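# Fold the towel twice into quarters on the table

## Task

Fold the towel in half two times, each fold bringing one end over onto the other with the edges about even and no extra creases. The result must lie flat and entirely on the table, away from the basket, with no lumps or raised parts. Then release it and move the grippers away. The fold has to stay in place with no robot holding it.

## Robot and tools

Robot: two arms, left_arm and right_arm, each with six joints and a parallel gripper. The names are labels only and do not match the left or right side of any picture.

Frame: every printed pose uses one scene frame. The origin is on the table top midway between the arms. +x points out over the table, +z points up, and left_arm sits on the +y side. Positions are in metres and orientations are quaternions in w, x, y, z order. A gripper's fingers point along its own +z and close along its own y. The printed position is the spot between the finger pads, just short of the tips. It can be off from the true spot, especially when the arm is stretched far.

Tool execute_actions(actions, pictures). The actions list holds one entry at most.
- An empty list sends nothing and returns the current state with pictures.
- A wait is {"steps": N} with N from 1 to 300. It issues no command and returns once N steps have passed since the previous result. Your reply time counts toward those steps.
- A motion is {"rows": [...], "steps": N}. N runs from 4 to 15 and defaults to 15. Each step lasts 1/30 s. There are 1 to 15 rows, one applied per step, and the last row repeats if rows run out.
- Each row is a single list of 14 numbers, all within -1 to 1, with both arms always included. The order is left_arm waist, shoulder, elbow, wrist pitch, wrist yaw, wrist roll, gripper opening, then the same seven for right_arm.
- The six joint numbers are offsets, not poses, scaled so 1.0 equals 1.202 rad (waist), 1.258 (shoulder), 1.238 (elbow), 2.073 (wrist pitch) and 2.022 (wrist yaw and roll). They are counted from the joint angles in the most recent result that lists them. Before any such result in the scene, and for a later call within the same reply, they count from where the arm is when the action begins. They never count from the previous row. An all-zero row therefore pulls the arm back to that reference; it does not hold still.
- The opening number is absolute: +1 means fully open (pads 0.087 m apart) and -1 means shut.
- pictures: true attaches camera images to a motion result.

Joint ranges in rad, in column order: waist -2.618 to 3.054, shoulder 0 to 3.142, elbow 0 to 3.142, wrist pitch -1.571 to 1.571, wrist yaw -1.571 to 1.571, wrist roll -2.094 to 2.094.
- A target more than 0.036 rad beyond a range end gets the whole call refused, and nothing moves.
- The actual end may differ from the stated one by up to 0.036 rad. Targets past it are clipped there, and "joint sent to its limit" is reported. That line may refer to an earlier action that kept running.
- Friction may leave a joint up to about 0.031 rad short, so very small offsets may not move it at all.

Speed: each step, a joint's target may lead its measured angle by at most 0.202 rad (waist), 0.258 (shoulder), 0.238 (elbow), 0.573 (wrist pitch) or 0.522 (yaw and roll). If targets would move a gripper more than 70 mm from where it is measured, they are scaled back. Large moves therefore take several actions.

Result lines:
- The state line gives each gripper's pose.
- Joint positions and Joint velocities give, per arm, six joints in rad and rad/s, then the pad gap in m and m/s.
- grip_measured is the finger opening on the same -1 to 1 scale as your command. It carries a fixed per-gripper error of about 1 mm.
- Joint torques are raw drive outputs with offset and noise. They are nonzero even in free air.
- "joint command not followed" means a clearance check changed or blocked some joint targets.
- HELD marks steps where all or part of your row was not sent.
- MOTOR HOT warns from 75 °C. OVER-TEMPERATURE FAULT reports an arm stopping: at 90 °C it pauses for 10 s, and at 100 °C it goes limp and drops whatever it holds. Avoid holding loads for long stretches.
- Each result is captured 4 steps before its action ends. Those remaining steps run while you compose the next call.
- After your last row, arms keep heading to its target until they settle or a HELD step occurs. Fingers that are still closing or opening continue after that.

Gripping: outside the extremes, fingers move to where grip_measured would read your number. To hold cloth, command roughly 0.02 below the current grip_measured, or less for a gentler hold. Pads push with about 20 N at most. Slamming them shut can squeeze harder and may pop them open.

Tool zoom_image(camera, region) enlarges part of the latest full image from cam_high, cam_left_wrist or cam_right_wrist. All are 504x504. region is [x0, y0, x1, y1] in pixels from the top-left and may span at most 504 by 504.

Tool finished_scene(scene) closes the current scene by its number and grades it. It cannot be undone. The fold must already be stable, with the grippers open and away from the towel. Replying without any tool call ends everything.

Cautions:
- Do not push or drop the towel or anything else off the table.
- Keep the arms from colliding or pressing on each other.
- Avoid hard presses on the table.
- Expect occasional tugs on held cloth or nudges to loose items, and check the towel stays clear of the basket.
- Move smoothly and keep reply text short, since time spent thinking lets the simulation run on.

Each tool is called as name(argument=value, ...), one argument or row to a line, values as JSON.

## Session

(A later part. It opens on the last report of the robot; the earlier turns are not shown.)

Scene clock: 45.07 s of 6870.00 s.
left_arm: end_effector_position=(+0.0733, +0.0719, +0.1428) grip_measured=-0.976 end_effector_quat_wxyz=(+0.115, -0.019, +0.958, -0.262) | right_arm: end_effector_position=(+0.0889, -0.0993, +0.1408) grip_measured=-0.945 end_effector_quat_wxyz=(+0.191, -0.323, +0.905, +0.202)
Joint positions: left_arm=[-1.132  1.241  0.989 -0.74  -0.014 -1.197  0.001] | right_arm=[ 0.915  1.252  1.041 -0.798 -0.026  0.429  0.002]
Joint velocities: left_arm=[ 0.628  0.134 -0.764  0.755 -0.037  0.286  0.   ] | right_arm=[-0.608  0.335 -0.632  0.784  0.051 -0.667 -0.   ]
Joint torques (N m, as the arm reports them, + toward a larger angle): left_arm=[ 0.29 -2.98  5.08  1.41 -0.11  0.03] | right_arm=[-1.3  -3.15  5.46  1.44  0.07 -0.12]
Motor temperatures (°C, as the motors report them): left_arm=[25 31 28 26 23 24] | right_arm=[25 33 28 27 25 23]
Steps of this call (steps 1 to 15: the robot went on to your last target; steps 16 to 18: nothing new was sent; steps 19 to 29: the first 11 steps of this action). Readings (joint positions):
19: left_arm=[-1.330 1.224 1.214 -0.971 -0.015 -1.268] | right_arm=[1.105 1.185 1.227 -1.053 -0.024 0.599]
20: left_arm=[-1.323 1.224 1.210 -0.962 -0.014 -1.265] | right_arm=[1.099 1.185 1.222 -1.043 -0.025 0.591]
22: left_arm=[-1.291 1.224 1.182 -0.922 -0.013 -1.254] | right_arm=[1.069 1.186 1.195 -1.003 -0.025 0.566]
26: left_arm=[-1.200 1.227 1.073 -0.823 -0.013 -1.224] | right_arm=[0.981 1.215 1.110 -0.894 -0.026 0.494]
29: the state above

execute_actions(
  actions=[
    {"rows":[[0.076,0.037,-0.085,0.075,0,0.03,-1,-0.07,0.058,-0.062,0.083,0,-0.075,-1],[0.092,0.053,-0.093,0.092,0,0.036,-1,-0.083,0.079,-0.065,0.1,0,-0.085,-1],[0.108,0.07,-0.1,0.11,0,0.042,-1,-0.095,0.1,-0.067,0.117,0,-0.095,-1],[0.123,0.087,-0.108,0.127,0,0.05,-1,-0.108,0.12,-0.07,0.134,0,-0.106,-1],[0.139,0.103,-0.115,0.144,0,0.055,-1,-0.12,0.142,-0.072,0.15,0,-0.116,-1],[0.155,0.12,-0.123,0.16,0,0.06,-1,-0.133,0.163,-0.075,0.167,0,-0.127,-1],[0.171,0.137,-0.13,0.178,0,0.068,-1,-0.145,0.183,-0.077,0.184,0,-0.137,-1],[0.187,0.153,-0.138,0.195,0,0.075,-1,-0.157,0.204,-0.08,0.2,0,-0.148,-1],[0.203,0.17,-0.145,0.212,0,0.08,-1,-0.17,0.225,-0.082,0.217,0,-0.158,-1],[0.218,0.187,-0.153,0.228,0,0.087,-1,-0.182,0.246,-0.085,0.233,0,-0.17,-1],[0.234,0.203,-0.16,0.228,0,0.094,-1,-0.195,0.267,-0.087,0.233,0,-0.18,-1],[0.25,0.22,-0.168,0.228,0,0.1,-1,-0.207,0.288,-0.09,0.233,0,-0.19,-1]],"steps":15},
  ],
)

execute_actions(
  actions=[
    {"steps":12},
  ],
  pictures=true,
)

zoom_image(
  camera="cam_high",
  region=[200, 150, 350, 300],
)

Scene clock: 45.80 s of 6870.00 s.
left_arm: end_effector_position=(+0.1608, +0.0794, +0.0617) grip_measured=-0.976 end_effector_quat_wxyz=(+0.158, -0.070, +0.957, -0.233) | right_arm: end_effector_position=(+0.1818, -0.0882, +0.0640) grip_measured=-0.945 end_effector_quat_wxyz=(+0.235, -0.356, +0.891, +0.154)
Joint positions: left_arm=[-0.894  1.447  0.832 -0.385 -0.012 -1.067  0.001] | right_arm=[ 0.719  1.523  0.956 -0.435 -0.027  0.16   0.002]
Joint velocities: left_arm=[ 0.535  0.647 -0.271  0.652 -0.037  0.359 -0.001] | right_arm=[-0.398  0.799 -0.085  0.681 -0.022 -0.52   0.   ]
Joint torques (N m, as the arm reports them, + toward a larger angle): left_arm=[ 0.39 -4.63  4.73  1.43 -0.14  0.04] | right_arm=[-1.33 -5.85  5.05  1.43  0.02 -0.09]
Motor temperatures (°C, as the motors report them): left_arm=[25 30 28 27 23 24] | right_arm=[25 33 28 27 25 23]
Steps of this call (steps 1 to 4: the last 4 steps of your previous action; steps 5 to 11: the robot went on to your last target; steps 12 to 22: the first 11 steps of this action). Readings (joint positions):
12: left_arm=[-1.067 1.262 0.908 -0.643 -0.015 -1.160] | right_arm=[0.854 1.291 0.976 -0.688 -0.026 0.316]
13: left_arm=[-1.060 1.266 0.908 -0.632 -0.014 -1.155] | right_arm=[0.849 1.296 0.976 -0.677 -0.026 0.307]
15: left_arm=[-1.030 1.290 0.902 -0.587 -0.013 -1.141] | right_arm=[0.826 1.326 0.976 -0.635 -0.027 0.283]
19: left_arm=[-0.952 1.377 0.865 -0.471 -0.012 -1.102] | right_arm=[0.764 1.437 0.970 -0.521 -0.027 0.217]
22: the state above

Scene clock: 46.20 s of 6870.00 s.
left_arm: end_effector_position=(+0.1811, +0.0867, +0.0395) grip_measured=-0.976 end_effector_quat_wxyz=(+0.171, -0.069, +0.957, -0.223) | right_arm: end_effector_position=(+0.2038, -0.0916, +0.0388) grip_measured=-0.945 end_effector_quat_wxyz=(+0.241, -0.380, +0.883, +0.136)
Joint positions: left_arm=[-0.839  1.513  0.798 -0.286 -0.014 -1.009  0.001] | right_arm=[ 0.676  1.609  0.939 -0.34  -0.028  0.063  0.002]
Joint velocities: left_arm=[-0.022 -0.007  0.002  0.051 -0.037  0.037  0.001] | right_arm=[-0.002  0.002 -0.002  0.051 -0.007 -0.022 -0.   ]
Joint torques (N m, as the arm reports them, + toward a larger angle): left_arm=[-0.01 -5.38  4.93  1.47 -0.08  0.04] | right_arm=[-1.2  -7.28  5.49  1.46 -0.04 -0.08]
Motor temperatures (°C, as the motors report them): left_arm=[25 30 28 27 23 24] | right_arm=[25 33 28 27 25 23]
Kept back: nothing.
Steps of this call (steps 1 to 4: the last 4 steps of your previous action; steps 5 to 12: the robot went on to your last target). Readings (joint positions):
1: left_arm=[-0.875 1.469 0.822 -0.363 -0.012 -1.055] | right_arm=[0.705 1.551 0.953 -0.413 -0.027 0.140]
2: left_arm=[-0.858 1.488 0.814 -0.347 -0.013 -1.045] | right_arm=[0.692 1.575 0.950 -0.396 -0.027 0.123]
4: left_arm=[-0.840 1.509 0.801 -0.327 -0.014 -1.031] | right_arm=[0.677 1.604 0.942 -0.375 -0.027 0.100]
8: left_arm=[-0.839 1.513 0.798 -0.297 -0.014 -1.017] | right_arm=[0.676 1.609 0.939 -0.350 -0.028 0.075]
12: the state above

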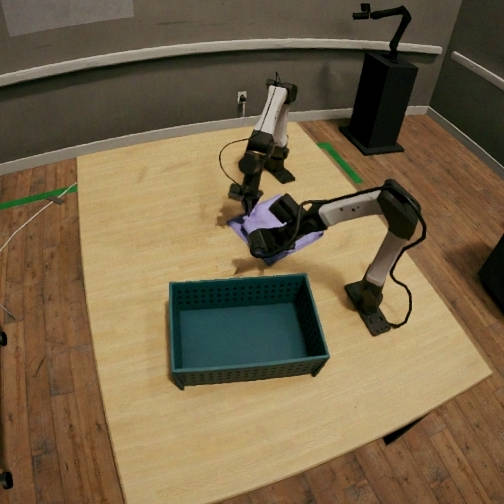

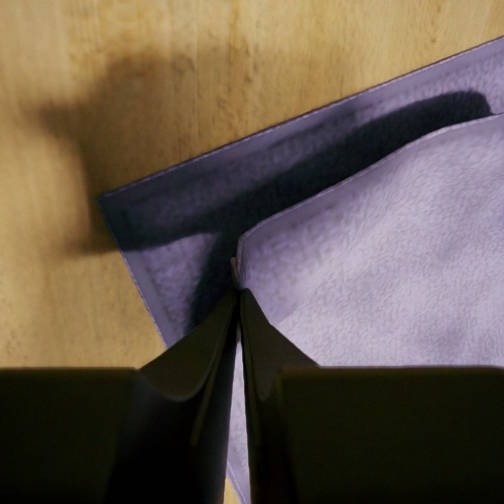

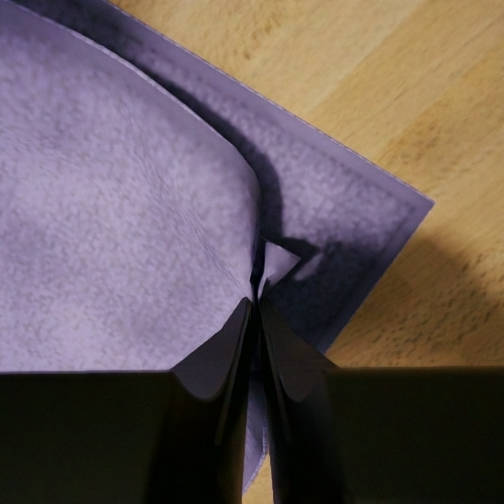

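Region (200, 150, 350, 300) of cam_high's 504x504 image, scaled by 3.360, with more detail than that image has.

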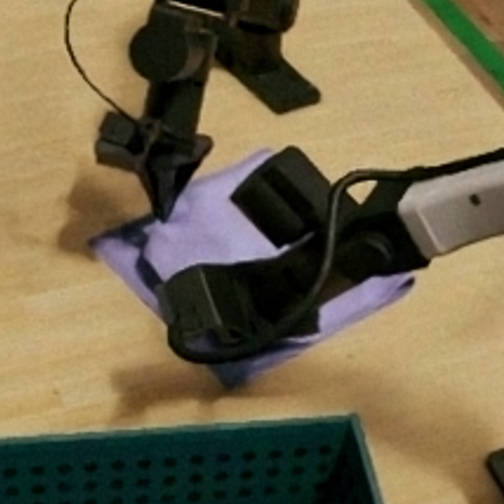

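execute_actions(
  actions=[],
)

Scene clock: 46.80 s of 6870.00 s.
left_arm: end_effector_position=(+0.1819, +0.0860, +0.0400) grip_measured=-0.976 end_effector_quat_wxyz=(+0.173, -0.067, +0.957, -0.225) | right_arm: end_effector_position=(+0.2047, -0.0911, +0.0392) grip_measured=-0.945 end_effector_quat_wxyz=(+0.244, -0.383, +0.881, +0.136)
Joint positions: left_arm=[-0.839  1.513  0.798 -0.281 -0.014 -1.004  0.001] | right_arm=[ 0.676  1.609  0.939 -0.336 -0.028  0.055  0.002]
Joint velocities: left_arm=[ 0.022 -0.002 -0.007  0.007  0.007  0.037 -0.   ] | right_arm=[ 0.002  0.012  0.007  0.007  0.022  0.022 -0.   ]
Joint torques (N m, as the arm reports them, + toward a larger angle): left_arm=[-0.02 -5.39  4.83  1.51 -0.09  0.08] | right_arm=[-1.15 -7.45  5.43  1.52 -0.01 -0.06]
Motor temperatures (°C, as the motors report them): left_arm=[25 30 28 27 23 24] | right_arm=[25 33 28 27 25 23]
Kept back: nothing.
Steps of this call (steps 1 to 18: the robot went on to your last target). Readings (joint positions):
1: left_arm=[-0.839 1.513 0.798 -0.285 -0.014 -1.008] | right_arm=[0.676 1.609 0.939 -0.339 -0.028 0.062]
2: left_arm=[-0.839 1.513 0.798 -0.284 -0.014 -1.007] | right_arm=[0.676 1.609 0.939 -0.338 -0.028 0.060]
4: left_arm=[-0.839 1.513 0.798 -0.283 -0.014 -1.006] | right_arm=[0.676 1.609 0.939 -0.337 -0.028 0.059]
8: left_arm=[-0.839 1.513 0.798 -0.281 -0.014 -1.005] | right_arm=[0.676 1.609 0.939 -0.336 -0.028 0.057]
18: the state above

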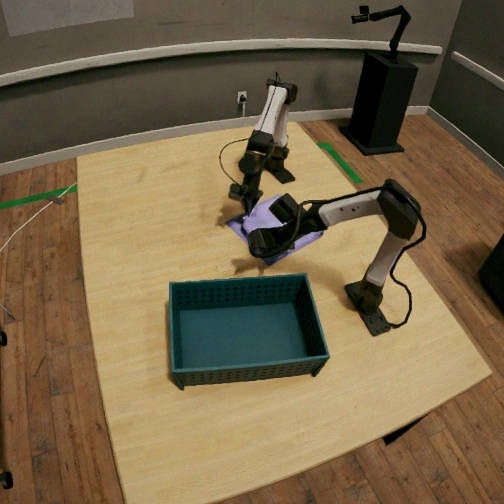

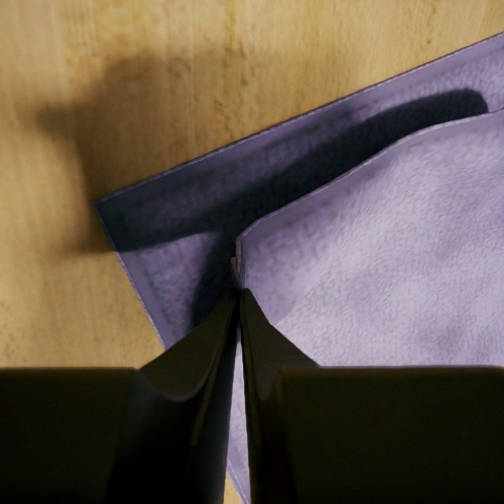

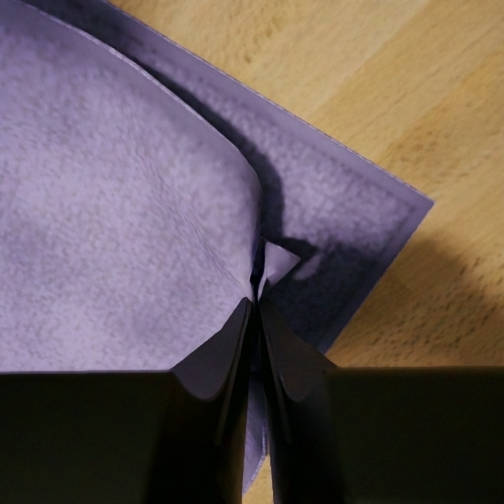

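execute_actions(
  actions=[
    {"rows":[[0.012,0.006,0,0,0,0,-1,-0.02,0.015,0.015,0.01,0,0,-1],[0.025,0.014,0,0.01,0,0,-1,-0.04,0.035,0.03,0.02,0,0,-1],[0.035,0.022,0,0.015,0,0,-1,-0.055,0.055,0.04,0.025,0,0,-1],[0.042,0.03,0,0.02,0,0,-1,-0.066,0.072,0.048,0.025,0,0,-1]],"steps":15},
  ],
  pictures=true,
)

Scene clock: 47.43 s of 6870.00 s.
left_arm: end_effector_position=(+0.1978, +0.0893, +0.0372) grip_measured=-0.976 end_effector_quat_wxyz=(+0.182, -0.086, +0.953, -0.227) | right_arm: end_effector_position=(+0.2358, -0.0941, +0.0322) grip_measured=-0.945 end_effector_quat_wxyz=(+0.251, -0.352, +0.892, +0.131)
Joint positions: left_arm=[-0.798  1.535  0.798 -0.243 -0.013 -1.004  0.001] | right_arm=[ 0.605  1.682  0.982 -0.297 -0.032  0.055  0.002]
Joint velocities: left_arm=[ 0.007  0.007 -0.007  0.081  0.022 -0.022  0.001] | right_arm=[-0.027 -0.002  0.002 -0.022 -0.051  0.037  0.   ]
Joint torques (N m, as the arm reports them, + toward a larger angle): left_arm=[ 0.14 -4.77  5.9   1.39 -0.1  -0.06] | right_arm=[-1.34 -7.23  7.58  1.37  0.03  0.04]
Motor temperatures (°C, as the motors report them): left_arm=[25 30 28 27 23 24] | right_arm=[25 33 28 27 25 23]
Steps of this call (steps 1 to 8: the robot went on to your last target; steps 9 to 19: the first 11 steps of this action). Readings (joint positions):
9: left_arm=[-0.839 1.513 0.798 -0.281 -0.014 -1.004] | right_arm=[0.674 1.609 0.939 -0.336 -0.028 0.055]
10: left_arm=[-0.836 1.513 0.798 -0.280 -0.013 -1.004] | right_arm=[0.669 1.612 0.941 -0.335 -0.029 0.055]
12: left_arm=[-0.821 1.517 0.798 -0.272 -0.013 -1.004] | right_arm=[0.645 1.636 0.961 -0.328 -0.031 0.055]
16: left_arm=[-0.798 1.534 0.798 -0.251 -0.013 -1.004] | right_arm=[0.605 1.680 0.982 -0.300 -0.031 0.055]
19: the state above

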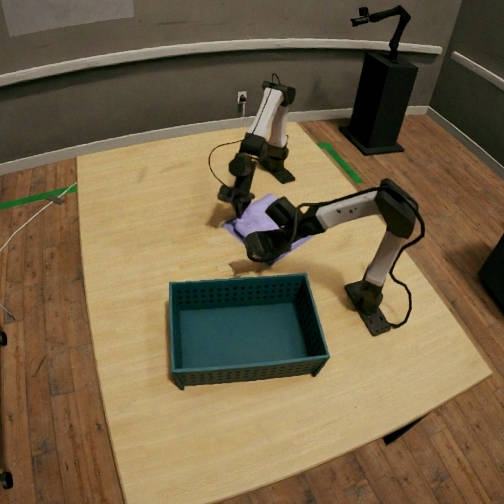

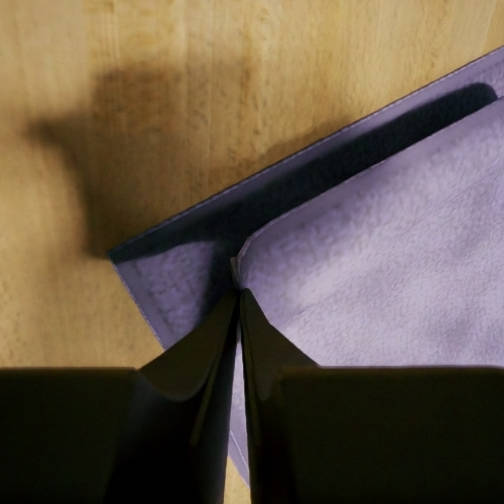

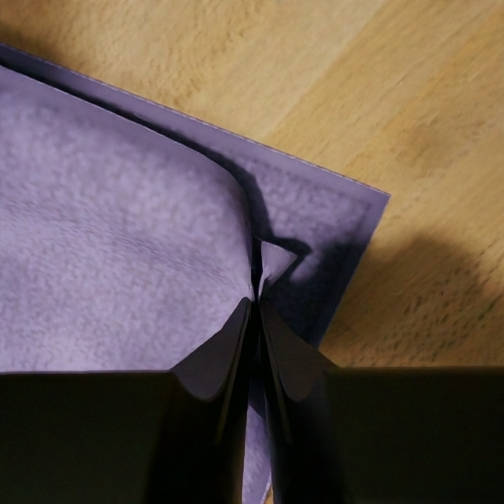

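execute_actions(
  actions=[
    {"rows":[[0.015,0.005,0,-0.01,0,0,-1,0,0,0,0,0,0,-1],[0.03,0.01,0,-0.02,0,0,-1,0,0,0,0,0,0,-1],[0.04,0.015,0,-0.03,0,0,-1,0,0,0,0,0,0,-1],[0.04,0.015,0,-0.03,0,0,-1,0,0,0,0,0,0,-1],[0.04,0.015,0,-0.03,0,0,-1,0,0,0,0,0,0,-1],[0.04,0.015,0,-0.03,0,0,-1,0,0,0,0,0,0,-1],[0.04,0.015,0,-0.03,0,0,-1,0,0,0,0,0,0,-1],[0.04,0.015,0,-0.03,0,0,-0.7,0,0,0,0,0,0,-0.7],[0.04,0.015,0,-0.03,0,0,-0.3,0,0,0,0,0,0,-0.3],[0.04,0.015,0,-0.03,0,0,0.1,0,0,0,0,0,0,0.1]],"steps":15},
  ],
)

execute_actions(
  actions=[
    {"rows":[[0,-0.03,0,0,0,0,0.1,0,-0.03,0,0,0,0,0.1],[0,-0.06,0,0,0,0,0.1,0,-0.06,0,0,0,0,0.1],[0,-0.09,0,0,0,0,0.1,0,-0.09,0,0,0,0,0.1],[0,-0.12,0,-0.03,0,0,0.1,0,-0.12,0,-0.03,0,0,0.1],[0,-0.16,0,-0.06,0,0,0.1,0,-0.16,0,-0.06,0,0,0.1],[0,-0.2,0,-0.1,0,0,0.1,0,-0.2,0,-0.1,0,0,0.1],[0,-0.25,0,-0.14,0,0,0.1,0,-0.25,0,-0.14,0,0,0.1],[0,-0.3,0,-0.18,0,0.1,0.1,0,-0.3,0,-0.18,0,0,0.1],[0,-0.35,0,-0.22,0,0.2,0.1,0,-0.35,0,-0.22,0,0,0.1],[0,-0.4,0,-0.26,0,0.3,0.1,0,-0.4,0,-0.26,0,0,0.1],[0,-0.45,0,-0.3,0,0.4,0.1,0,-0.45,0,-0.3,0,0,0.1],[0,-0.5,0,-0.33,0,0.5,0.1,0,-0.5,0,-0.33,0,0,0.1]],"steps":15},
  ],
)

execute_actions(
  actions=[
    {"steps":14},
  ],
  pictures=true,
)

Scene clock: 48.23 s of 6870.00 s.
left_arm: end_effector_position=(+0.2039, +0.1005, +0.0346) grip_measured=+0.034 end_effector_quat_wxyz=(+0.178, -0.103, +0.954, -0.216) | right_arm: end_effector_position=(+0.2355, -0.0926, +0.0326) grip_measured=+0.034 end_effector_quat_wxyz=(+0.252, -0.353, +0.891, +0.135)
Joint positions: left_arm=[-0.762  1.535  0.798 -0.266 -0.01  -1.004  0.045] | right_arm=[ 0.605  1.682  0.982 -0.293 -0.039  0.055  0.045]
Joint velocities: left_arm=[-0.012 -0.002  0.007 -0.095 -0.022 -0.037  0.116] | right_arm=[ 0.002 -0.007 -0.012 -0.007 -0.081  0.066  0.115]
Joint torques (N m, as the arm reports them, + toward a larger angle): left_arm=[ 0.35 -4.6   5.95  1.22 -0.11 -0.07] | right_arm=[-0.4  -8.66  6.52  1.39  0.01  0.03]
Motor temperatures (°C, as the motors report them): left_arm=[25 30 28 27 23 24] | right_arm=[25 33 28 27 25 23]
Steps of this call (steps 1 to 4: the last 4 steps of your previous action; steps 5 to 13: the robot went on to your last target; steps 14 to 24: the first 11 steps of this action). Readings (joint positions):
14: left_arm=[-0.797 1.535 0.798 -0.241 -0.012 -1.004] | right_arm=[0.605 1.682 0.982 -0.296 -0.033 0.055]
15: left_arm=[-0.794 1.535 0.798 -0.242 -0.012 -1.004] | right_arm=[0.605 1.682 0.982 -0.296 -0.033 0.055]
17: left_arm=[-0.777 1.535 0.798 -0.247 -0.010 -1.004] | right_arm=[0.605 1.682 0.982 -0.296 -0.035 0.055]
21: left_arm=[-0.762 1.535 0.798 -0.250 -0.010 -1.004] | right_arm=[0.605 1.682 0.982 -0.293 -0.041 0.055]
24: the state above

Scene clock: 48.73 s of 6870.00 s.
left_arm: end_effector_position=(+0.1698, +0.1443, +0.1254) grip_measured=+0.100 end_effector_quat_wxyz=(+0.254, +0.014, +0.936, -0.242) | right_arm: end_effector_position=(+0.1960, -0.1332, +0.1394) grip_measured=+0.100 end_effector_quat_wxyz=(+0.307, -0.346, +0.872, +0.159)
Joint positions: left_arm=[-0.762  1.098  0.798 -0.554 -0.01  -0.758  0.048] | right_arm=[ 0.605  1.255  0.982 -0.593 -0.039  0.055  0.048]
Joint velocities: left_arm=[-0.002 -1.604  0.007 -1.502  0.007  2.205 -0.001] | right_arm=[-0.007 -1.77  -0.002 -1.56  -0.007  0.007  0.   ]
Joint torques (N m, as the arm reports them, + toward a larger angle): left_arm=[-0.54 -2.52  6.76  1.2  -0.07 -0.02] | right_arm=[-0.54 -5.24  6.75  1.17  0.   -0.01]
Motor temperatures (°C, as the motors report them): left_arm=[25 30 28 27 23 24] | right_arm=[25 33 28 27 25 23]
Steps of this call (steps 1 to 4: the last 4 steps of your previous action; steps 5 to 15: the first 11 steps of this action, its rows measured from where the robot was after step 4). Readings (joint positions):
4: left_arm=[-0.762 1.535 0.798 -0.275 -0.010 -1.004] | right_arm=[0.605 1.682 0.982 -0.293 -0.039 0.055]
5: left_arm=[-0.762 1.533 0.798 -0.276 -0.010 -1.004] | right_arm=[0.605 1.681 0.982 -0.293 -0.039 0.055]
6: left_arm=[-0.762 1.523 0.798 -0.277 -0.010 -1.004] | right_arm=[0.605 1.675 0.982 -0.294 -0.039 0.055]
8: left_arm=[-0.762 1.476 0.798 -0.284 -0.010 -1.004] | right_arm=[0.605 1.639 0.982 -0.308 -0.039 0.055]
12: left_arm=[-0.762 1.278 0.798 -0.402 -0.010 -0.977] | right_arm=[0.605 1.448 0.982 -0.436 -0.039 0.055]
15: the state above

Scene clock: 49.20 s of 6870.00 s.
left_arm: end_effector_position=(+0.1240, +0.2288, +0.1205) grip_measured=+0.100 end_effector_quat_wxyz=(+0.250, +0.350, +0.897, -0.106) | right_arm: end_effector_position=(+0.1344, -0.1963, +0.1528) grip_measured=+0.100 end_effector_quat_wxyz=(+0.242, -0.354, +0.894, +0.131)
Joint positions: left_arm=[-0.762  0.9    0.798 -0.92  -0.01  -0.045  0.048] | right_arm=[ 0.605  1.044  0.982 -0.952 -0.039  0.055  0.048]
Joint velocities: left_arm=[-0.002 -0.007 -0.002 -0.125 -0.022  0.242 -0.   ] | right_arm=[-0.017 -0.007 -0.022 -0.037 -0.095 -0.051 -0.001]
Joint torques (N m, as the arm reports them, + toward a larger angle): left_arm=[-0.53 -0.92  6.42  1.22  0.   -0.02] | right_arm=[-0.55 -1.59  6.37  1.3  -0.04 -0.01]
Motor temperatures (°C, as the motors report them): left_arm=[25 30 28 27 23 24] | right_arm=[25 33 28 27 25 23]
Kept back: nothing.
Steps of this call (steps 1 to 4: the last 4 steps of your previous action; steps 5 to 14: the robot went on to your last target). Readings (joint positions):
1: left_arm=[-0.762 1.043 0.798 -0.605 -0.010 -0.682] | right_arm=[0.605 1.195 0.982 -0.646 -0.039 0.055]
2: left_arm=[-0.762 0.993 0.798 -0.657 -0.010 -0.599] | right_arm=[0.605 1.140 0.982 -0.702 -0.039 0.055]
4: left_arm=[-0.762 0.921 0.798 -0.751 -0.010 -0.408] | right_arm=[0.605 1.063 0.982 -0.795 -0.039 0.055]
8: left_arm=[-0.762 0.900 0.798 -0.864 -0.010 -0.167] | right_arm=[0.605 1.044 0.982 -0.901 -0.039 0.055]
14: the state above

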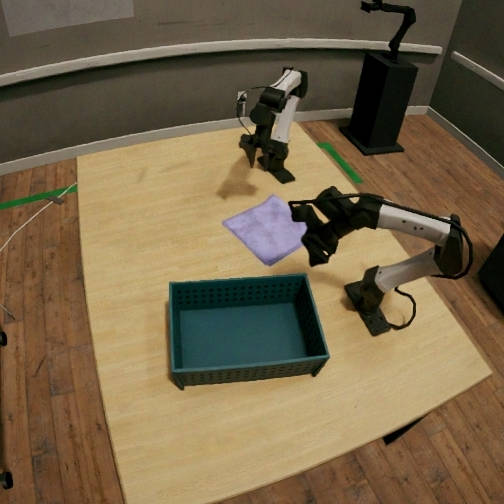

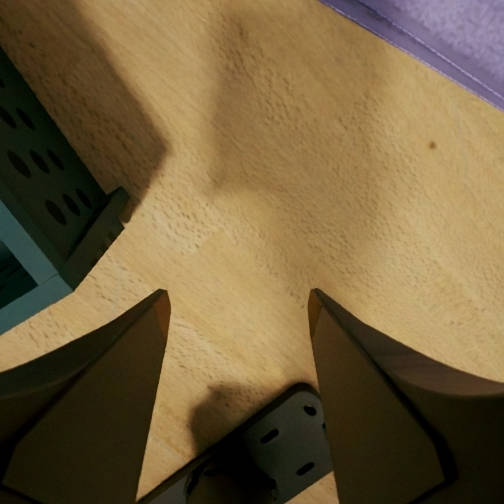

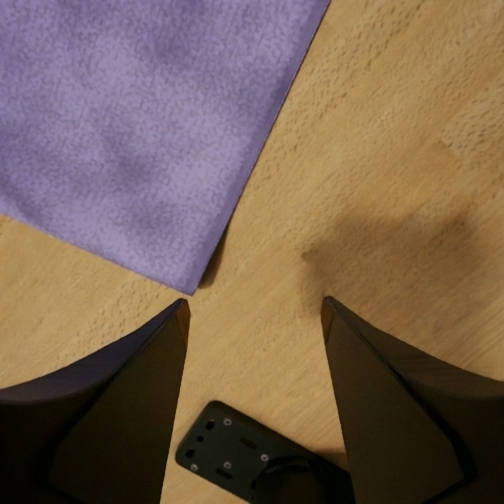

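zoom_image(
  camera="cam_high",
  region=[200,175,340,285],
)

Region (200, 175, 340, 285) of cam_high's 504x504 image, scaled by 3.600, with more detail than that image has; it fills the top 396 rows of this view, and the rest is white.

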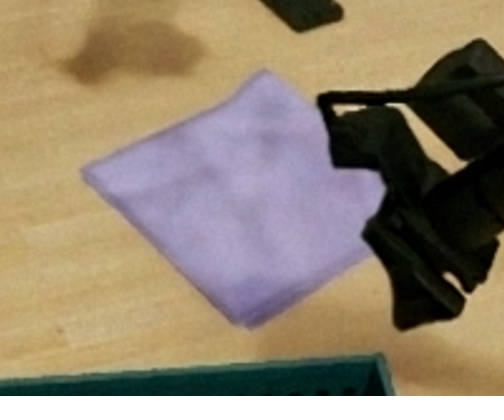

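execute_actions(
  actions=[
    {"rows":[[-0.06,0,0.01,0.03,0,0.02,0.3,0.04,0,0,0.03,0.02,-0.03,0.3],[-0.12,0.02,0.02,0.06,0,0.02,0.3,0.08,0,-0.02,0.06,0.02,-0.03,0.3],[-0.19,0.05,0.03,0.09,0,0.02,0.3,0.12,0,-0.05,0.09,0.02,-0.03,0.3],[-0.26,0.09,0.04,0.12,0,0.02,0.3,0.16,0,-0.08,0.12,0.02,-0.03,0.3],[-0.33,0.13,0.05,0.15,0,0.02,0.3,0.2,0.01,-0.11,0.15,0.02,-0.03,0.3],[-0.4,0.18,0.06,0.18,0,0.02,0.3,0.24,0.02,-0.14,0.18,0.02,-0.03,0.3],[-0.46,0.23,0.07,0.21,0,0.02,0.3,0.28,0.03,-0.17,0.205,0.02,-0.03,0.3],[-0.51,0.28,0.075,0.24,0,0.02,0.3,0.31,0.04,-0.2,0.205,0.02,-0.03,0.3],[-0.55,0.33,0.075,0.24,0,0.02,0.3,0.34,0.05,-0.23,0.205,0.02,-0.03,0.3],[-0.585,0.38,0.075,0.24,0,0.02,0.3,0.358,0.055,-0.26,0.205,0.02,-0.03,0.3],[-0.585,0.42,0.075,0.24,0,0.02,0.3,0.358,0.055,-0.28,0.205,0.02,-0.03,0.3],[-0.585,0.45,0.075,0.24,0,0.02,0.3,0.358,0.055,-0.28,0.205,0.02,-0.03,0.3]],"steps":15},
  ],
)

execute_actions(
  actions=[
    {"steps":12},
  ],
  pictures=true,
)

Scene clock: 50.50 s of 6870.00 s.
left_arm: end_effector_position=(+0.0471, +0.0716, +0.1038) grip_measured=+0.300 end_effector_quat_wxyz=(+0.247, +0.598, +0.738, -0.191) | right_arm: end_effector_position=(+0.0696, -0.1339, +0.0836) grip_measured=+0.300 end_effector_quat_wxyz=(+0.240, -0.536, +0.792, +0.169)
Joint positions: left_arm=[-1.341  1.274  0.889 -0.551 -0.019 -0.003  0.057] | right_arm=[ 1.004  1.082  0.71  -0.603 -0.007  0.008  0.057]
Joint velocities: left_arm=[-1.614  1.844  0.198  1.106  0.037  0.037  0.001] | right_arm=[ 0.628  0.281 -1.043  0.403 -0.007 -0.081  0.002]
Joint torques (N m, as the arm reports them, + toward a larger angle): left_arm=[-1.44 -2.61  6.08  1.13  0.08 -0.11] | right_arm=[-1.07 -1.94  6.13  1.38  0.08 -0.1 ]
Motor temperatures (°C, as the motors report them): left_arm=[25 30 28 27 23 24] | right_arm=[25 33 28 27 25 23]
Steps of this call (steps 1 to 28: the robot went on to your last target; steps 29 to 39: the first 11 steps of this action). Readings (joint positions):
29: left_arm=[-0.771 0.900 0.798 -0.930 -0.014 -0.002] | right_arm=[0.610 1.044 0.982 -0.962 -0.033 0.049]
30: left_arm=[-0.803 0.902 0.798 -0.916 -0.018 -0.003] | right_arm=[0.629 1.044 0.981 -0.946 -0.023 0.041]
32: left_arm=[-0.925 0.928 0.810 -0.860 -0.022 -0.003] | right_arm=[0.703 1.044 0.955 -0.874 -0.013 0.029]
36: left_arm=[-1.172 1.098 0.862 -0.680 -0.018 -0.003] | right_arm=[0.895 1.051 0.821 -0.685 -0.006 0.014]
39: the state above

Scene clock: 50.90 s of 6870.00 s.
left_arm: end_effector_position=(+0.0090, +0.0467, +0.0564) grip_measured=+0.300 end_effector_quat_wxyz=(+0.198, +0.653, +0.708, -0.181) | right_arm: end_effector_position=(+0.0611, -0.1414, +0.0576) grip_measured=+0.300 end_effector_quat_wxyz=(+0.220, -0.550, +0.790, +0.158)
Joint positions: left_arm=[-1.464  1.476  0.893 -0.445 -0.005 -0.003  0.057] | right_arm=[ 1.026  1.105  0.636 -0.554 -0.007  0.005  0.057]
Joint velocities: left_arm=[ 0.002  0.002  0.002  0.11  -0.051  0.022  0.   ] | right_arm=[ 0.002 -0.007 -0.012  0.051 -0.066 -0.007  0.   ]
Joint torques (N m, as the arm reports them, + toward a larger angle): left_arm=[-0.44 -6.25  6.15  1.5  -0.05 -0.1 ] | right_arm=[ 0.26 -2.37  6.48  1.47  0.04 -0.07]
Motor temperatures (°C, as the motors report them): left_arm=[25 30 28 27 23 24] | right_arm=[25 33 28 27 25 23]
Kept back: nothing.
Steps of this call (steps 1 to 4: the last 4 steps of your previous action; steps 5 to 12: the robot went on to your last target). Readings (joint positions):
1: left_arm=[-1.392 1.339 0.893 -0.517 -0.016 -0.003] | right_arm=[1.019 1.092 0.679 -0.595 -0.007 0.007]
2: left_arm=[-1.429 1.397 0.893 -0.490 -0.012 -0.003] | right_arm=[1.025 1.099 0.656 -0.595 -0.007 0.006]
4: left_arm=[-1.462 1.470 0.893 -0.479 -0.005 -0.003] | right_arm=[1.026 1.105 0.637 -0.594 -0.007 0.005]
8: left_arm=[-1.464 1.479 0.893 -0.462 -0.005 -0.003] | right_arm=[1.026 1.105 0.636 -0.567 -0.007 0.005]
12: the state above

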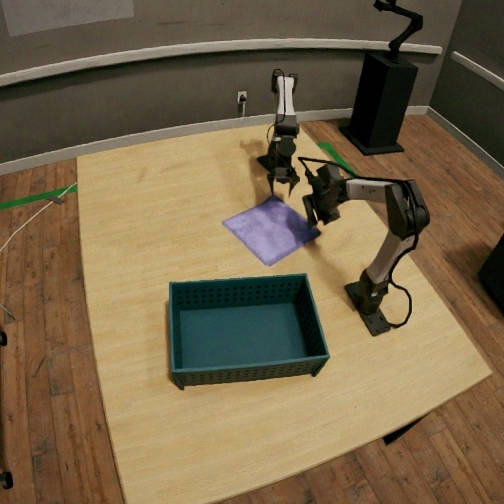

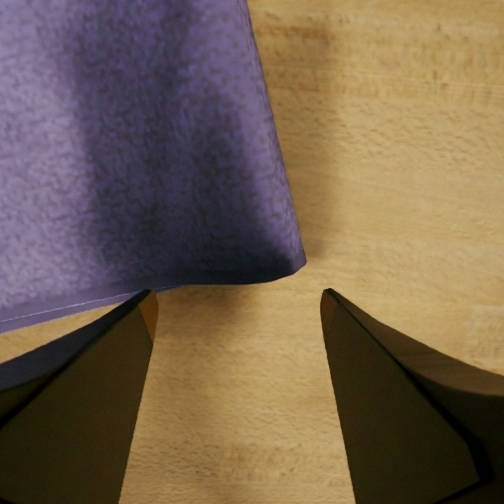

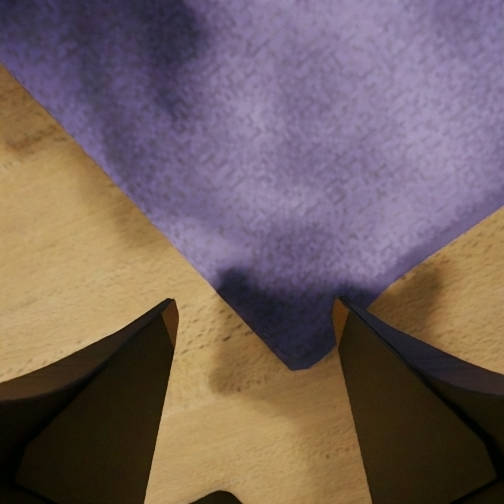

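execute_actions(
  actions=[
    {"rows":[[0,0,0,0.03,0,0,0.4,0,0,0,0.03,0,0,0.4],[0,0.01,0,0.06,0,0,0.4,0,0,-0.015,0.06,0,0,0.4],[0,0.02,-0.01,0.09,0,0,0.4,0,0.01,-0.03,0.09,0,0,0.4],[0,0.035,-0.02,0.12,0,0,0.4,0,0.015,-0.045,0.122,0,0,0.4],[0,0.05,-0.03,0.12,0,0,0.4,0,0.02,-0.06,0.122,0,0,0.4],[0,0.06,-0.04,0.12,0,0,0.4,0,0.025,-0.075,0.122,0,0,0.4],[0,0.07,-0.05,0.12,0,0,0.4,0,0.03,-0.09,0.122,0,0,0.4],[0,0.08,-0.055,0.12,0,0,0.4,0,0.035,-0.105,0.122,0,0,0.4],[0,0.09,-0.06,0.12,0,0,0.4,0,0.04,-0.12,0.122,0,0,0.4],[0,0.105,-0.067,0.12,0,0,0.4,0,0.05,-0.138,0.122,0,0,0.4]],"steps":15},
  ],
)

execute_actions(
  actions=[
    {"steps":8},
  ],
  pictures=true,
)

Scene clock: 52.60 s of 6870.00 s.
left_arm: end_effector_position=(+0.0112, +0.0173, +0.0333) grip_measured=+0.400 end_effector_quat_wxyz=(+0.226, +0.645, +0.700, -0.206) | right_arm: end_effector_position=(+0.0637, -0.1342, +0.0282) grip_measured=+0.400 end_effector_quat_wxyz=(+0.242, -0.545, +0.784, +0.174)
Joint positions: left_arm=[-1.464  1.573  0.849 -0.226 -0.005 -0.003  0.061] | right_arm=[ 1.026  1.133  0.504 -0.337 -0.007  0.004  0.061]
Joint velocities: left_arm=[-0.012  0.447 -0.286  0.081  0.007  0.022  0.   ] | right_arm=[ 0.002  0.286 -0.51   0.007  0.007  0.066 -0.001]
Joint torques (N m, as the arm reports them, + toward a larger angle): left_arm=[-0.47 -5.78  4.66  1.64 -0.02 -0.08] | right_arm=[-0.42 -1.51  5.88  1.59  0.   -0.01]
Motor temperatures (°C, as the motors report them): left_arm=[25 30 28 27 23 24] | right_arm=[25 32 28 27 25 23]
Steps of this call (steps 1 to 30: the robot went on to your last target; steps 31 to 40: nothing new was sent; steps 41 to 51: the first 11 steps of this action). Readings (joint positions):
41: left_arm=[-1.464 1.476 0.893 -0.434 -0.005 -0.003] | right_arm=[1.026 1.105 0.636 -0.544 -0.007 0.004]
42: left_arm=[-1.464 1.476 0.893 -0.423 -0.005 -0.003] | right_arm=[1.026 1.105 0.635 -0.532 -0.007 0.004]
44: left_arm=[-1.464 1.481 0.893 -0.369 -0.005 -0.003] | right_arm=[1.026 1.105 0.622 -0.472 -0.007 0.004]
48: left_arm=[-1.464 1.527 0.879 -0.254 -0.005 -0.003] | right_arm=[1.026 1.110 0.561 -0.366 -0.007 0.004]
51: the state above

Scene clock: 52.87 s of 6870.00 s.
left_arm: end_effector_position=(+0.0105, +0.0268, +0.0159) grip_measured=+0.400 end_effector_quat_wxyz=(+0.210, +0.650, +0.705, -0.191) | right_arm: end_effector_position=(+0.0609, -0.1419, +0.0155) grip_measured=+0.400 end_effector_quat_wxyz=(+0.229, -0.548, +0.788, +0.164)
Joint positions: left_arm=[-1.464  1.603  0.824 -0.217 -0.005 -0.003  0.061] | right_arm=[ 1.026  1.152  0.474 -0.322 -0.007  0.004  0.061]
Joint velocities: left_arm=[ 0.002 -0.007 -0.017  0.11  -0.022 -0.022 -0.   ] | right_arm=[-0.002 -0.017 -0.017  0.037  0.037  0.037 -0.   ]
Joint torques (N m, as the arm reports them, + toward a larger angle): left_arm=[-0.42 -5.97  4.98  1.56 -0.03 -0.1 ] | right_arm=[-0.49 -1.89  5.74  1.52 -0.04  0.  ]
Motor temperatures (°C, as the motors report them): left_arm=[25 30 28 27 23 24] | right_arm=[25 32 28 28 25 23]
Kept back: nothing.
Steps of this call (steps 1 to 4: the last 4 steps of your previous action; steps 5 to 8: the robot went on to your last target). Readings (joint positions):
1: left_arm=[-1.464 1.586 0.840 -0.225 -0.005 -0.003] | right_arm=[1.026 1.142 0.490 -0.337 -0.007 0.004]
2: left_arm=[-1.464 1.595 0.833 -0.225 -0.005 -0.003] | right_arm=[1.026 1.148 0.479 -0.337 -0.007 0.004]
4: left_arm=[-1.464 1.603 0.825 -0.225 -0.005 -0.003] | right_arm=[1.026 1.152 0.474 -0.330 -0.007 0.004]
8: the state above

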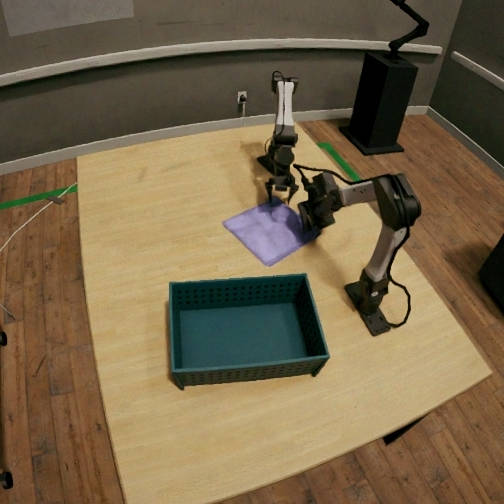

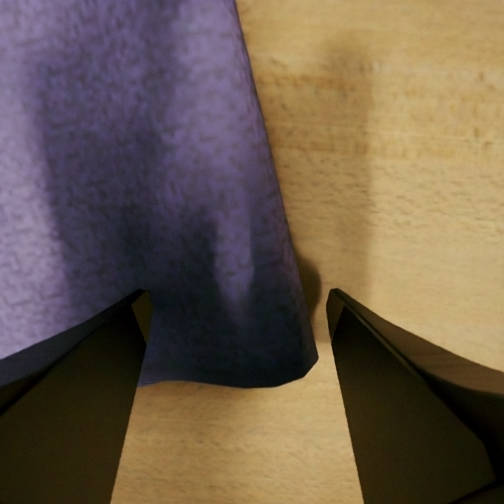

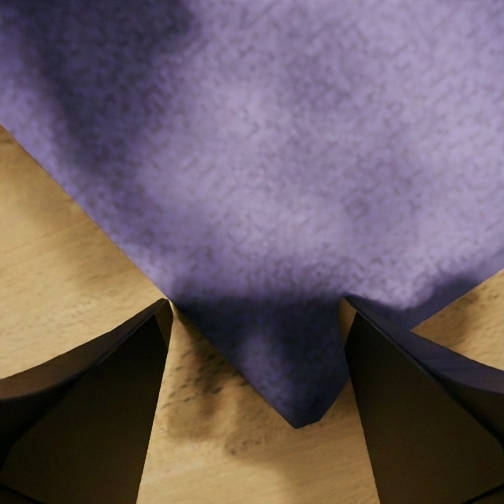

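Good. Press and close.

execute_actions(
  actions=[
    {"rows":[[0,0.015,-0.01,0,0,0,0.4,0,0.015,-0.02,0,0,0,0.4],[0,0.03,-0.015,0,0,0,0.4,0,0.03,-0.03,0,0,0,0.4],[0,0.03,-0.015,0,0,0,0.4,0,0.03,-0.03,0,0,0,0.4],[0,0.03,-0.015,0,0,0,0.4,0,0.03,-0.03,0,0,0,0.4],[0,0.03,-0.015,0,0,0,0.25,0,0.03,-0.03,0,0,0,0.25],[0,0.03,-0.015,0,0,0,0.1,0,0.03,-0.03,0,0,0,0.1],[0,0.03,-0.015,0,0,0,-0.05,0,0.03,-0.03,0,0,0,-0.05],[0,0.03,-0.015,0,0,0,-0.2,0,0.03,-0.03,0,0,0,-0.2],[0,0.03,-0.015,0,0,0,-0.35,0,0.03,-0.03,0,0,0,-0.35],[0,0.03,-0.015,0,0,0,-0.5,0,0.03,-0.03,0,0,0,-0.5],[0,0.03,-0.015,0,0,0,-0.62,0,0.03,-0.03,0,0,0,-0.62],[0,0.03,-0.015,0,0,0,-0.74,0,0.03,-0.03,0,0,0,-0.74],[0,0.03,-0.015,0,0,0,-0.84,0,0.03,-0.03,0,0,0,-0.84],[0,0.03,-0.015,0,0,0,-0.92,0,0.03,-0.03,0,0,0,-0.92],[0,0.03,-0.015,0,0,0,-1,0,0.03,-0.03,0,0,0,-1]],"steps":15},
  ],
)

execute_actions(
  actions=[
    {"steps":9},
  ],
  pictures=true,
)

Scene clock: 53.53 s of 6870.00 s.
left_arm: end_effector_position=(+0.0121, +0.0272, +0.0108) grip_measured=-0.549 end_effector_quat_wxyz=(+0.209, +0.650, +0.707, -0.184) | right_arm: end_effector_position=(+0.0620, -0.1425, +0.0140) grip_measured=-0.548 end_effector_quat_wxyz=(+0.232, -0.547, +0.788, +0.162)
Joint positions: left_arm=[-1.464  1.621  0.824 -0.21  -0.015 -0.003  0.02 ] | right_arm=[ 1.026  1.152  0.466 -0.311  0.001  0.004  0.02 ]
Joint velocities: left_arm=[ 0.002  0.002 -0.007  0.066  0.037 -0.066 -0.125] | right_arm=[-0.012 -0.017  0.007  0.095 -0.11  -0.007 -0.127]
Joint torques (N m, as the arm reports them, + toward a larger angle): left_arm=[-0.6  -4.97  4.65  1.31  0.08 -0.08] | right_arm=[-0.46  0.15  4.19  1.12 -0.02  0.03]
Motor temperatures (°C, as the motors report them): left_arm=[25 30 28 27 23 24] | right_arm=[25 32 28 28 25 23]
Steps of this call (steps 1 to 9: the robot went on to your last target; steps 10 to 20: the first 11 steps of this action). Readings (joint positions):
10: left_arm=[-1.464 1.603 0.824 -0.212 -0.005 -0.003] | right_arm=[1.026 1.152 0.474 -0.322 -0.007 0.004]
11: left_arm=[-1.464 1.605 0.824 -0.212 -0.005 -0.003] | right_arm=[1.026 1.152 0.470 -0.320 -0.007 0.004]
13: left_arm=[-1.464 1.614 0.824 -0.211 -0.005 -0.003] | right_arm=[1.026 1.152 0.466 -0.314 -0.007 0.004]
17: left_arm=[-1.464 1.621 0.824 -0.211 -0.013 -0.003] | right_arm=[1.026 1.152 0.466 -0.312 0.001 0.004]
20: the state above

Scene clock: 53.83 s of 6870.00 s.
left_arm: end_effector_position=(+0.0120, +0.0256, +0.0115) grip_measured=-0.907 end_effector_quat_wxyz=(+0.211, +0.650, +0.706, -0.187) | right_arm: end_effector_position=(+0.0623, -0.1394, +0.0153) grip_measured=-0.922 end_effector_quat_wxyz=(+0.236, -0.546, +0.786, +0.168)
Joint positions: left_arm=[-1.464  1.621  0.824 -0.203 -0.014 -0.003  0.004] | right_arm=[ 1.026  1.152  0.466 -0.298 -0.004  0.004  0.003]
Joint velocities: left_arm=[ 0.007 -0.007 -0.002  0.051  0.037  0.022  0.001] | right_arm=[ 0.027 -0.002  0.002 -0.051 -0.051 -0.051  0.001]
Joint torques (N m, as the arm reports them, + toward a larger angle): left_arm=[-0.5  -5.18  4.57  1.3   0.06 -0.09] | right_arm=[-0.32 -0.19  4.21  1.17 -0.02  0.03]
Motor temperatures (°C, as the motors report them): left_arm=[25 30 28 27 23 24] | right_arm=[25 32 28 28 25 23]
Kept back: nothing.
Steps of this call (steps 1 to 4: the last 4 steps of your previous action; steps 5 to 9: the robot went on to your last target). Readings (joint positions):
1: left_arm=[-1.464 1.621 0.824 -0.208 -0.014 -0.003] | right_arm=[1.026 1.152 0.466 -0.309 -0.001 0.004]
2: left_arm=[-1.464 1.621 0.824 -0.207 -0.013 -0.003] | right_arm=[1.026 1.152 0.466 -0.307 -0.001 0.004]
4: left_arm=[-1.464 1.621 0.824 -0.205 -0.014 -0.003] | right_arm=[1.026 1.152 0.466 -0.300 -0.002 0.004]
8: left_arm=[-1.464 1.621 0.824 -0.203 -0.014 -0.003] | right_arm=[1.026 1.152 0.466 -0.298 -0.004 0.004]
9: the state above

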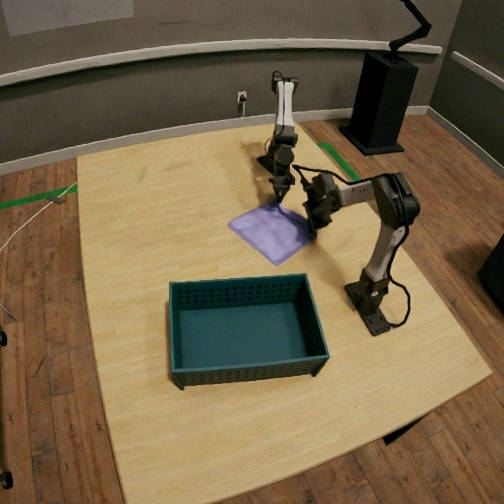

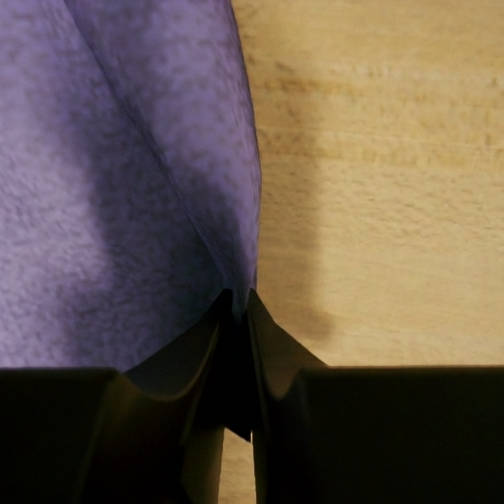

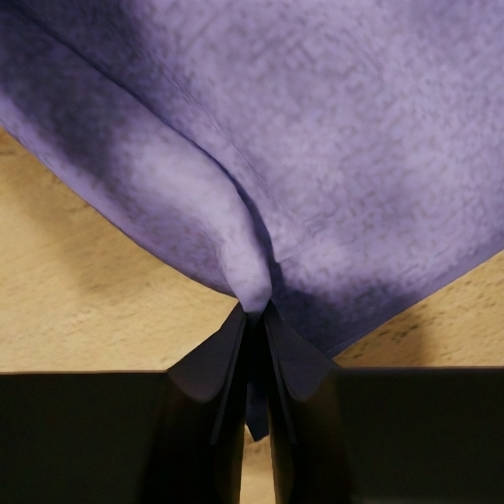

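execute_actions(
  actions=[
    {"rows":[[0,-0.015,0.02,-0.02,0,0,-1,0,0,0.035,-0.02,0,0,-1],[0,-0.03,0.04,-0.045,0,0,-1,0,0,0.07,-0.045,0,0,-1],[0.01,-0.045,0.06,-0.07,0,0,-1,-0.01,0.005,0.1,-0.07,0,0,-1],[0.02,-0.06,0.08,-0.095,0,0,-1,-0.02,0.015,0.13,-0.09,0,0,-1],[0.035,-0.07,0.095,-0.115,0,0,-1,-0.035,0.025,0.16,-0.11,0,0,-1],[0.05,-0.08,0.11,-0.13,0,0,-1,-0.05,0.035,0.19,-0.12,0,0,-1],[0.07,-0.09,0.125,-0.145,0,0,-1,-0.07,0.045,0.215,-0.13,0,0,-1],[0.09,-0.095,0.135,-0.155,0,0,-1,-0.09,0.06,0.24,-0.135,0,0,-1],[0.11,-0.1,0.145,-0.165,0,0,-1,-0.11,0.07,0.265,-0.135,0,0,-1],[0.13,-0.105,0.155,-0.165,0,0,-1,-0.13,0.085,0.285,-0.135,0,0,-1],[0.15,-0.11,0.16,-0.165,0,0,-1,-0.15,0.1,0.305,-0.135,0,0,-1],[0.17,-0.115,0.165,-0.165,0,0,-1,-0.165,0.11,0.32,-0.135,0,0,-1],[0.19,-0.115,0.165,-0.165,0,0,-1,-0.18,0.12,0.33,-0.135,0,0,-1],[0.2,-0.115,0.165,-0.165,0,0,-1,-0.19,0.128,0.34,-0.135,0,0,-1]],"steps":15},
  ],
)

execute_actions(
  actions=[
    {"steps":10},
  ],
  pictures=true,
)

Scene clock: 54.73 s of 6870.00 s.
left_arm: end_effector_position=(+0.0544, +0.0294, +0.0798) grip_measured=-0.935 end_effector_quat_wxyz=(+0.229, +0.603, +0.742, -0.183) | right_arm: end_effector_position=(+0.1106, -0.1162, +0.0837) grip_measured=-0.933 end_effector_quat_wxyz=(+0.255, -0.493, +0.817, +0.155)
Joint positions: left_arm=[-1.339  1.499  0.99  -0.467 -0.008 -0.003  0.003] | right_arm=[ 0.896  1.22   0.785 -0.529 -0.001  0.004  0.003]
Joint velocities: left_arm=[ 0.73  -0.247  0.349 -0.418 -0.007 -0.007  0.001] | right_arm=[-0.691  0.501  0.813 -0.286 -0.081  0.007 -0.   ]
Joint torques (N m, as the arm reports them, + toward a larger angle): left_arm=[ 0.28 -6.01  7.29  1.32 -0.07 -0.1 ] | right_arm=[-1.16 -2.06  7.4   1.39 -0.06 -0.01]
Motor temperatures (°C, as the motors report them): left_arm=[25 30 28 27 23 24] | right_arm=[25 32 28 28 25 23]
Steps of this call (steps 1 to 16: the robot went on to your last target; steps 17 to 27: the first 11 steps of this action). Readings (joint positions):
17: left_arm=[-1.464 1.620 0.826 -0.205 -0.014 -0.003] | right_arm=[1.026 1.152 0.472 -0.302 -0.004 0.004]
18: left_arm=[-1.464 1.615 0.832 -0.216 -0.014 -0.003] | right_arm=[1.026 1.152 0.487 -0.320 -0.004 0.004]
20: left_arm=[-1.463 1.597 0.859 -0.269 -0.014 -0.003] | right_arm=[1.024 1.152 0.541 -0.377 -0.004 0.004]
24: left_arm=[-1.413 1.534 0.941 -0.401 -0.009 -0.003] | right_arm=[0.969 1.177 0.691 -0.486 -0.003 0.004]
27: the state above

Scene clock: 55.07 s of 6870.00 s.
left_arm: end_effector_position=(+0.0919, +0.0423, +0.0900) grip_measured=-0.935 end_effector_quat_wxyz=(+0.239, +0.560, +0.775, -0.167) | right_arm: end_effector_position=(+0.1413, -0.1166, +0.0913) grip_measured=-0.934 end_effector_quat_wxyz=(+0.255, -0.456, +0.841, +0.139)
Joint positions: left_arm=[-1.228  1.48   1.015 -0.514 -0.013 -0.003  0.003] | right_arm=[ 0.806  1.292  0.87  -0.558  0.001  0.004  0.003]
Joint velocities: left_arm=[-0.017 -0.012  0.002  0.022  0.022  0.007 -0.001] | right_arm=[-0.002 -0.007  0.012 -0.095 -0.037 -0.007 -0.   ]
Joint torques (N m, as the arm reports them, + toward a larger angle): left_arm=[-0.1  -5.99  7.34  1.21  0.   -0.08] | right_arm=[-0.83 -3.41  7.89  1.23 -0.07  0.04]
Motor temperatures (°C, as the motors report them): left_arm=[25 30 29 27 23 24] | right_arm=[25 32 28 28 25 23]
Kept back: nothing.
Steps of this call (steps 1 to 4: the last 4 steps of your previous action; steps 5 to 10: the robot went on to your last target). Readings (joint positions):
1: left_arm=[-1.314 1.491 1.000 -0.479 -0.008 -0.003] | right_arm=[0.873 1.237 0.810 -0.537 -0.000 0.004]
2: left_arm=[-1.288 1.486 1.008 -0.488 -0.008 -0.003] | right_arm=[0.851 1.253 0.832 -0.542 0.001 0.004]
4: left_arm=[-1.246 1.480 1.015 -0.499 -0.010 -0.003] | right_arm=[0.818 1.279 0.861 -0.547 0.001 0.004]
8: left_arm=[-1.228 1.480 1.015 -0.512 -0.013 -0.003] | right_arm=[0.806 1.292 0.870 -0.554 0.001 0.004]
10: the state above

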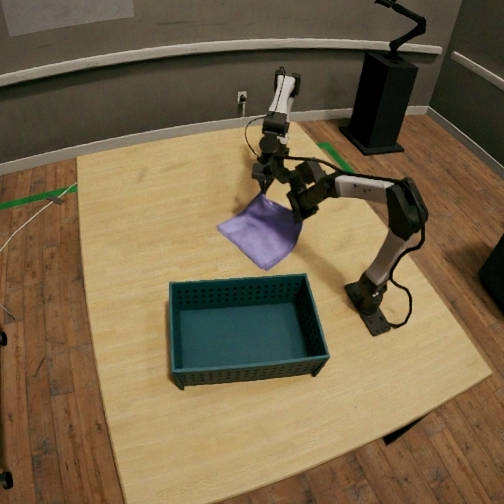

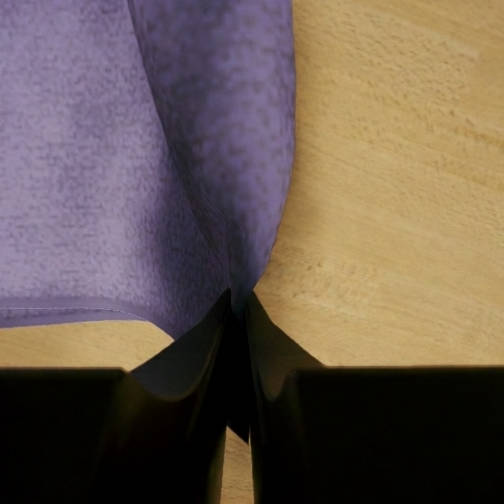

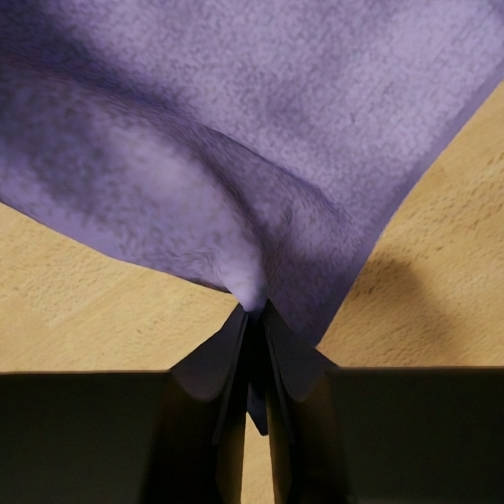

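execute_actions(
  actions=[
    {"rows":[[0.03,0,0,0,0.05,0.05,-1,-0.025,0.01,0.01,0.01,-0.05,-0.03,-1],[0.07,0.01,0,0.01,0.1,0.1,-1,-0.055,0.04,0.03,0.03,-0.1,-0.06,-1],[0.12,0.02,0,0.03,0.15,0.15,-1,-0.095,0.08,0.055,0.05,-0.15,-0.09,-1],[0.18,0.035,0,0.045,0.18,0.2,-1,-0.14,0.13,0.085,0.065,-0.18,-0.12,-1],[0.24,0.055,-0.01,0.06,0.18,0.2,-1,-0.185,0.185,0.115,0.078,-0.18,-0.15,-1],[0.29,0.075,-0.015,0.06,0.18,0.2,-1,-0.225,0.235,0.135,0.078,-0.18,-0.15,-1],[0.32,0.09,-0.015,0.06,0.18,0.2,-1,-0.25,0.27,0.15,0.078,-0.18,-0.15,-1],[0.335,0.1,-0.015,0.06,0.18,0.2,-1,-0.26,0.295,0.155,0.078,-0.18,-0.15,-1]],"steps":15},
  ],
)

execute_actions(
  actions=[
    {"steps":8},
  ],
  pictures=true,
)

Scene clock: 55.90 s of 6870.00 s.
left_arm: end_effector_position=(+0.1986, +0.0705, +0.0653) grip_measured=-0.935 end_effector_quat_wxyz=(+0.241, +0.565, +0.762, -0.207) | right_arm: end_effector_position=(+0.2378, -0.0969, +0.0582) grip_measured=-0.935 end_effector_quat_wxyz=(+0.231, -0.464, +0.829, +0.208)
Joint positions: left_arm=[-0.818  1.6    1.015 -0.401  0.294  0.339  0.003] | right_arm=[ 0.497  1.655  1.051 -0.41  -0.315 -0.24   0.003]
Joint velocities: left_arm=[ 0.09   0.198 -0.022  0.212  0.33   0.33  -0.   ] | right_arm=[-0.032  0.408  0.007  0.007 -0.388 -0.3    0.   ]
Joint torques (N m, as the arm reports them, + toward a larger angle): left_arm=[-1.52 -7.19  5.01  1.21  0.38  0.01] | right_arm=[ -0.23 -10.01   7.17   1.33  -0.04  -0.21]
Motor temperatures (°C, as the motors report them): left_arm=[25 30 29 27 23 24] | right_arm=[25 32 29 28 25 23]
Steps of this call (steps 1 to 14: the robot went on to your last target; steps 15 to 25: the first 11 steps of this action). Readings (joint positions):
15: left_arm=[-1.225 1.480 1.015 -0.514 0.001 0.011] | right_arm=[0.803 1.292 0.870 -0.560 -0.013 -0.003]
16: left_arm=[-1.212 1.480 1.015 -0.514 0.034 0.041] | right_arm=[0.792 1.295 0.873 -0.559 -0.044 -0.021]
18: left_arm=[-1.142 1.485 1.015 -0.506 0.139 0.143] | right_arm=[0.735 1.338 0.905 -0.547 -0.140 -0.082]
22: left_arm=[-0.896 1.552 1.015 -0.441 0.266 0.291] | right_arm=[0.552 1.559 1.032 -0.457 -0.266 -0.205]
25: the state above

Scene clock: 56.17 s of 6870.00 s.
left_arm: end_effector_position=(+0.1951, +0.0660, +0.0659) grip_measured=-0.935 end_effector_quat_wxyz=(+0.241, +0.585, +0.742, -0.221) | right_arm: end_effector_position=(+0.2356, -0.0933, +0.0566) grip_measured=-0.935 end_effector_quat_wxyz=(+0.229, -0.483, +0.816, +0.218)
Joint positions: left_arm=[-0.819  1.604  1.015 -0.395  0.335  0.385  0.003] | right_arm=[ 0.497  1.665  1.051 -0.404 -0.35  -0.28   0.003]
Joint velocities: left_arm=[-0.012 -0.002 -0.017  0.007 -0.022  0.037  0.001] | right_arm=[-0.022  0.012 -0.007  0.081 -0.007 -0.022  0.   ]
Joint torques (N m, as the arm reports them, + toward a larger angle): left_arm=[-1.1  -6.52  5.1   1.46  0.31  0.01] | right_arm=[-0.63 -8.58  7.4   1.44 -0.33 -0.13]
Motor temperatures (°C, as the motors report them): left_arm=[25 30 29 27 23 24] | right_arm=[25 32 29 28 25 23]
Kept back: nothing.
Steps of this call (steps 1 to 4: the last 4 steps of your previous action; steps 5 to 8: the robot went on to your last target). Readings (joint positions):
1: left_arm=[-0.817 1.604 1.015 -0.396 0.303 0.350] | right_arm=[0.497 1.664 1.051 -0.409 -0.326 -0.248]
2: left_arm=[-0.819 1.604 1.015 -0.396 0.313 0.359] | right_arm=[0.497 1.665 1.051 -0.409 -0.336 -0.256]
4: left_arm=[-0.819 1.604 1.015 -0.395 0.325 0.372] | right_arm=[0.497 1.665 1.051 -0.404 -0.344 -0.267]
8: the state above

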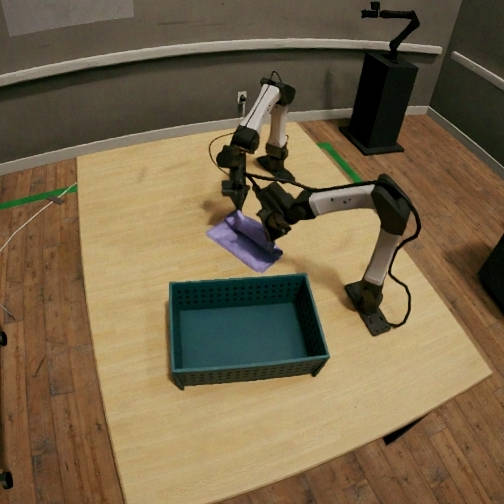

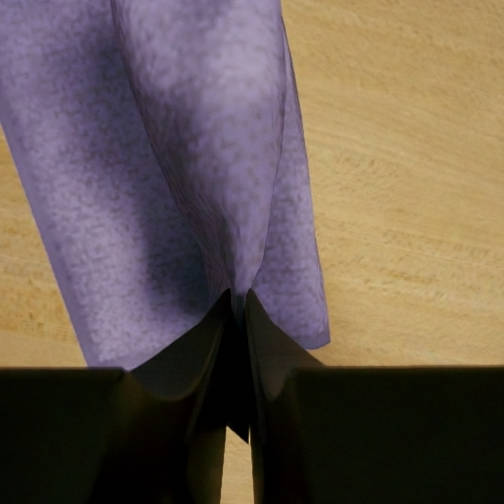

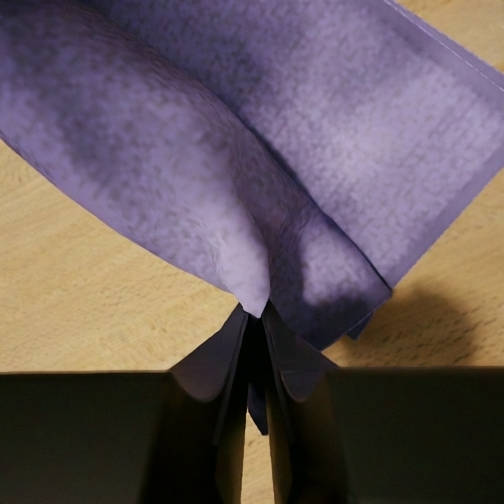

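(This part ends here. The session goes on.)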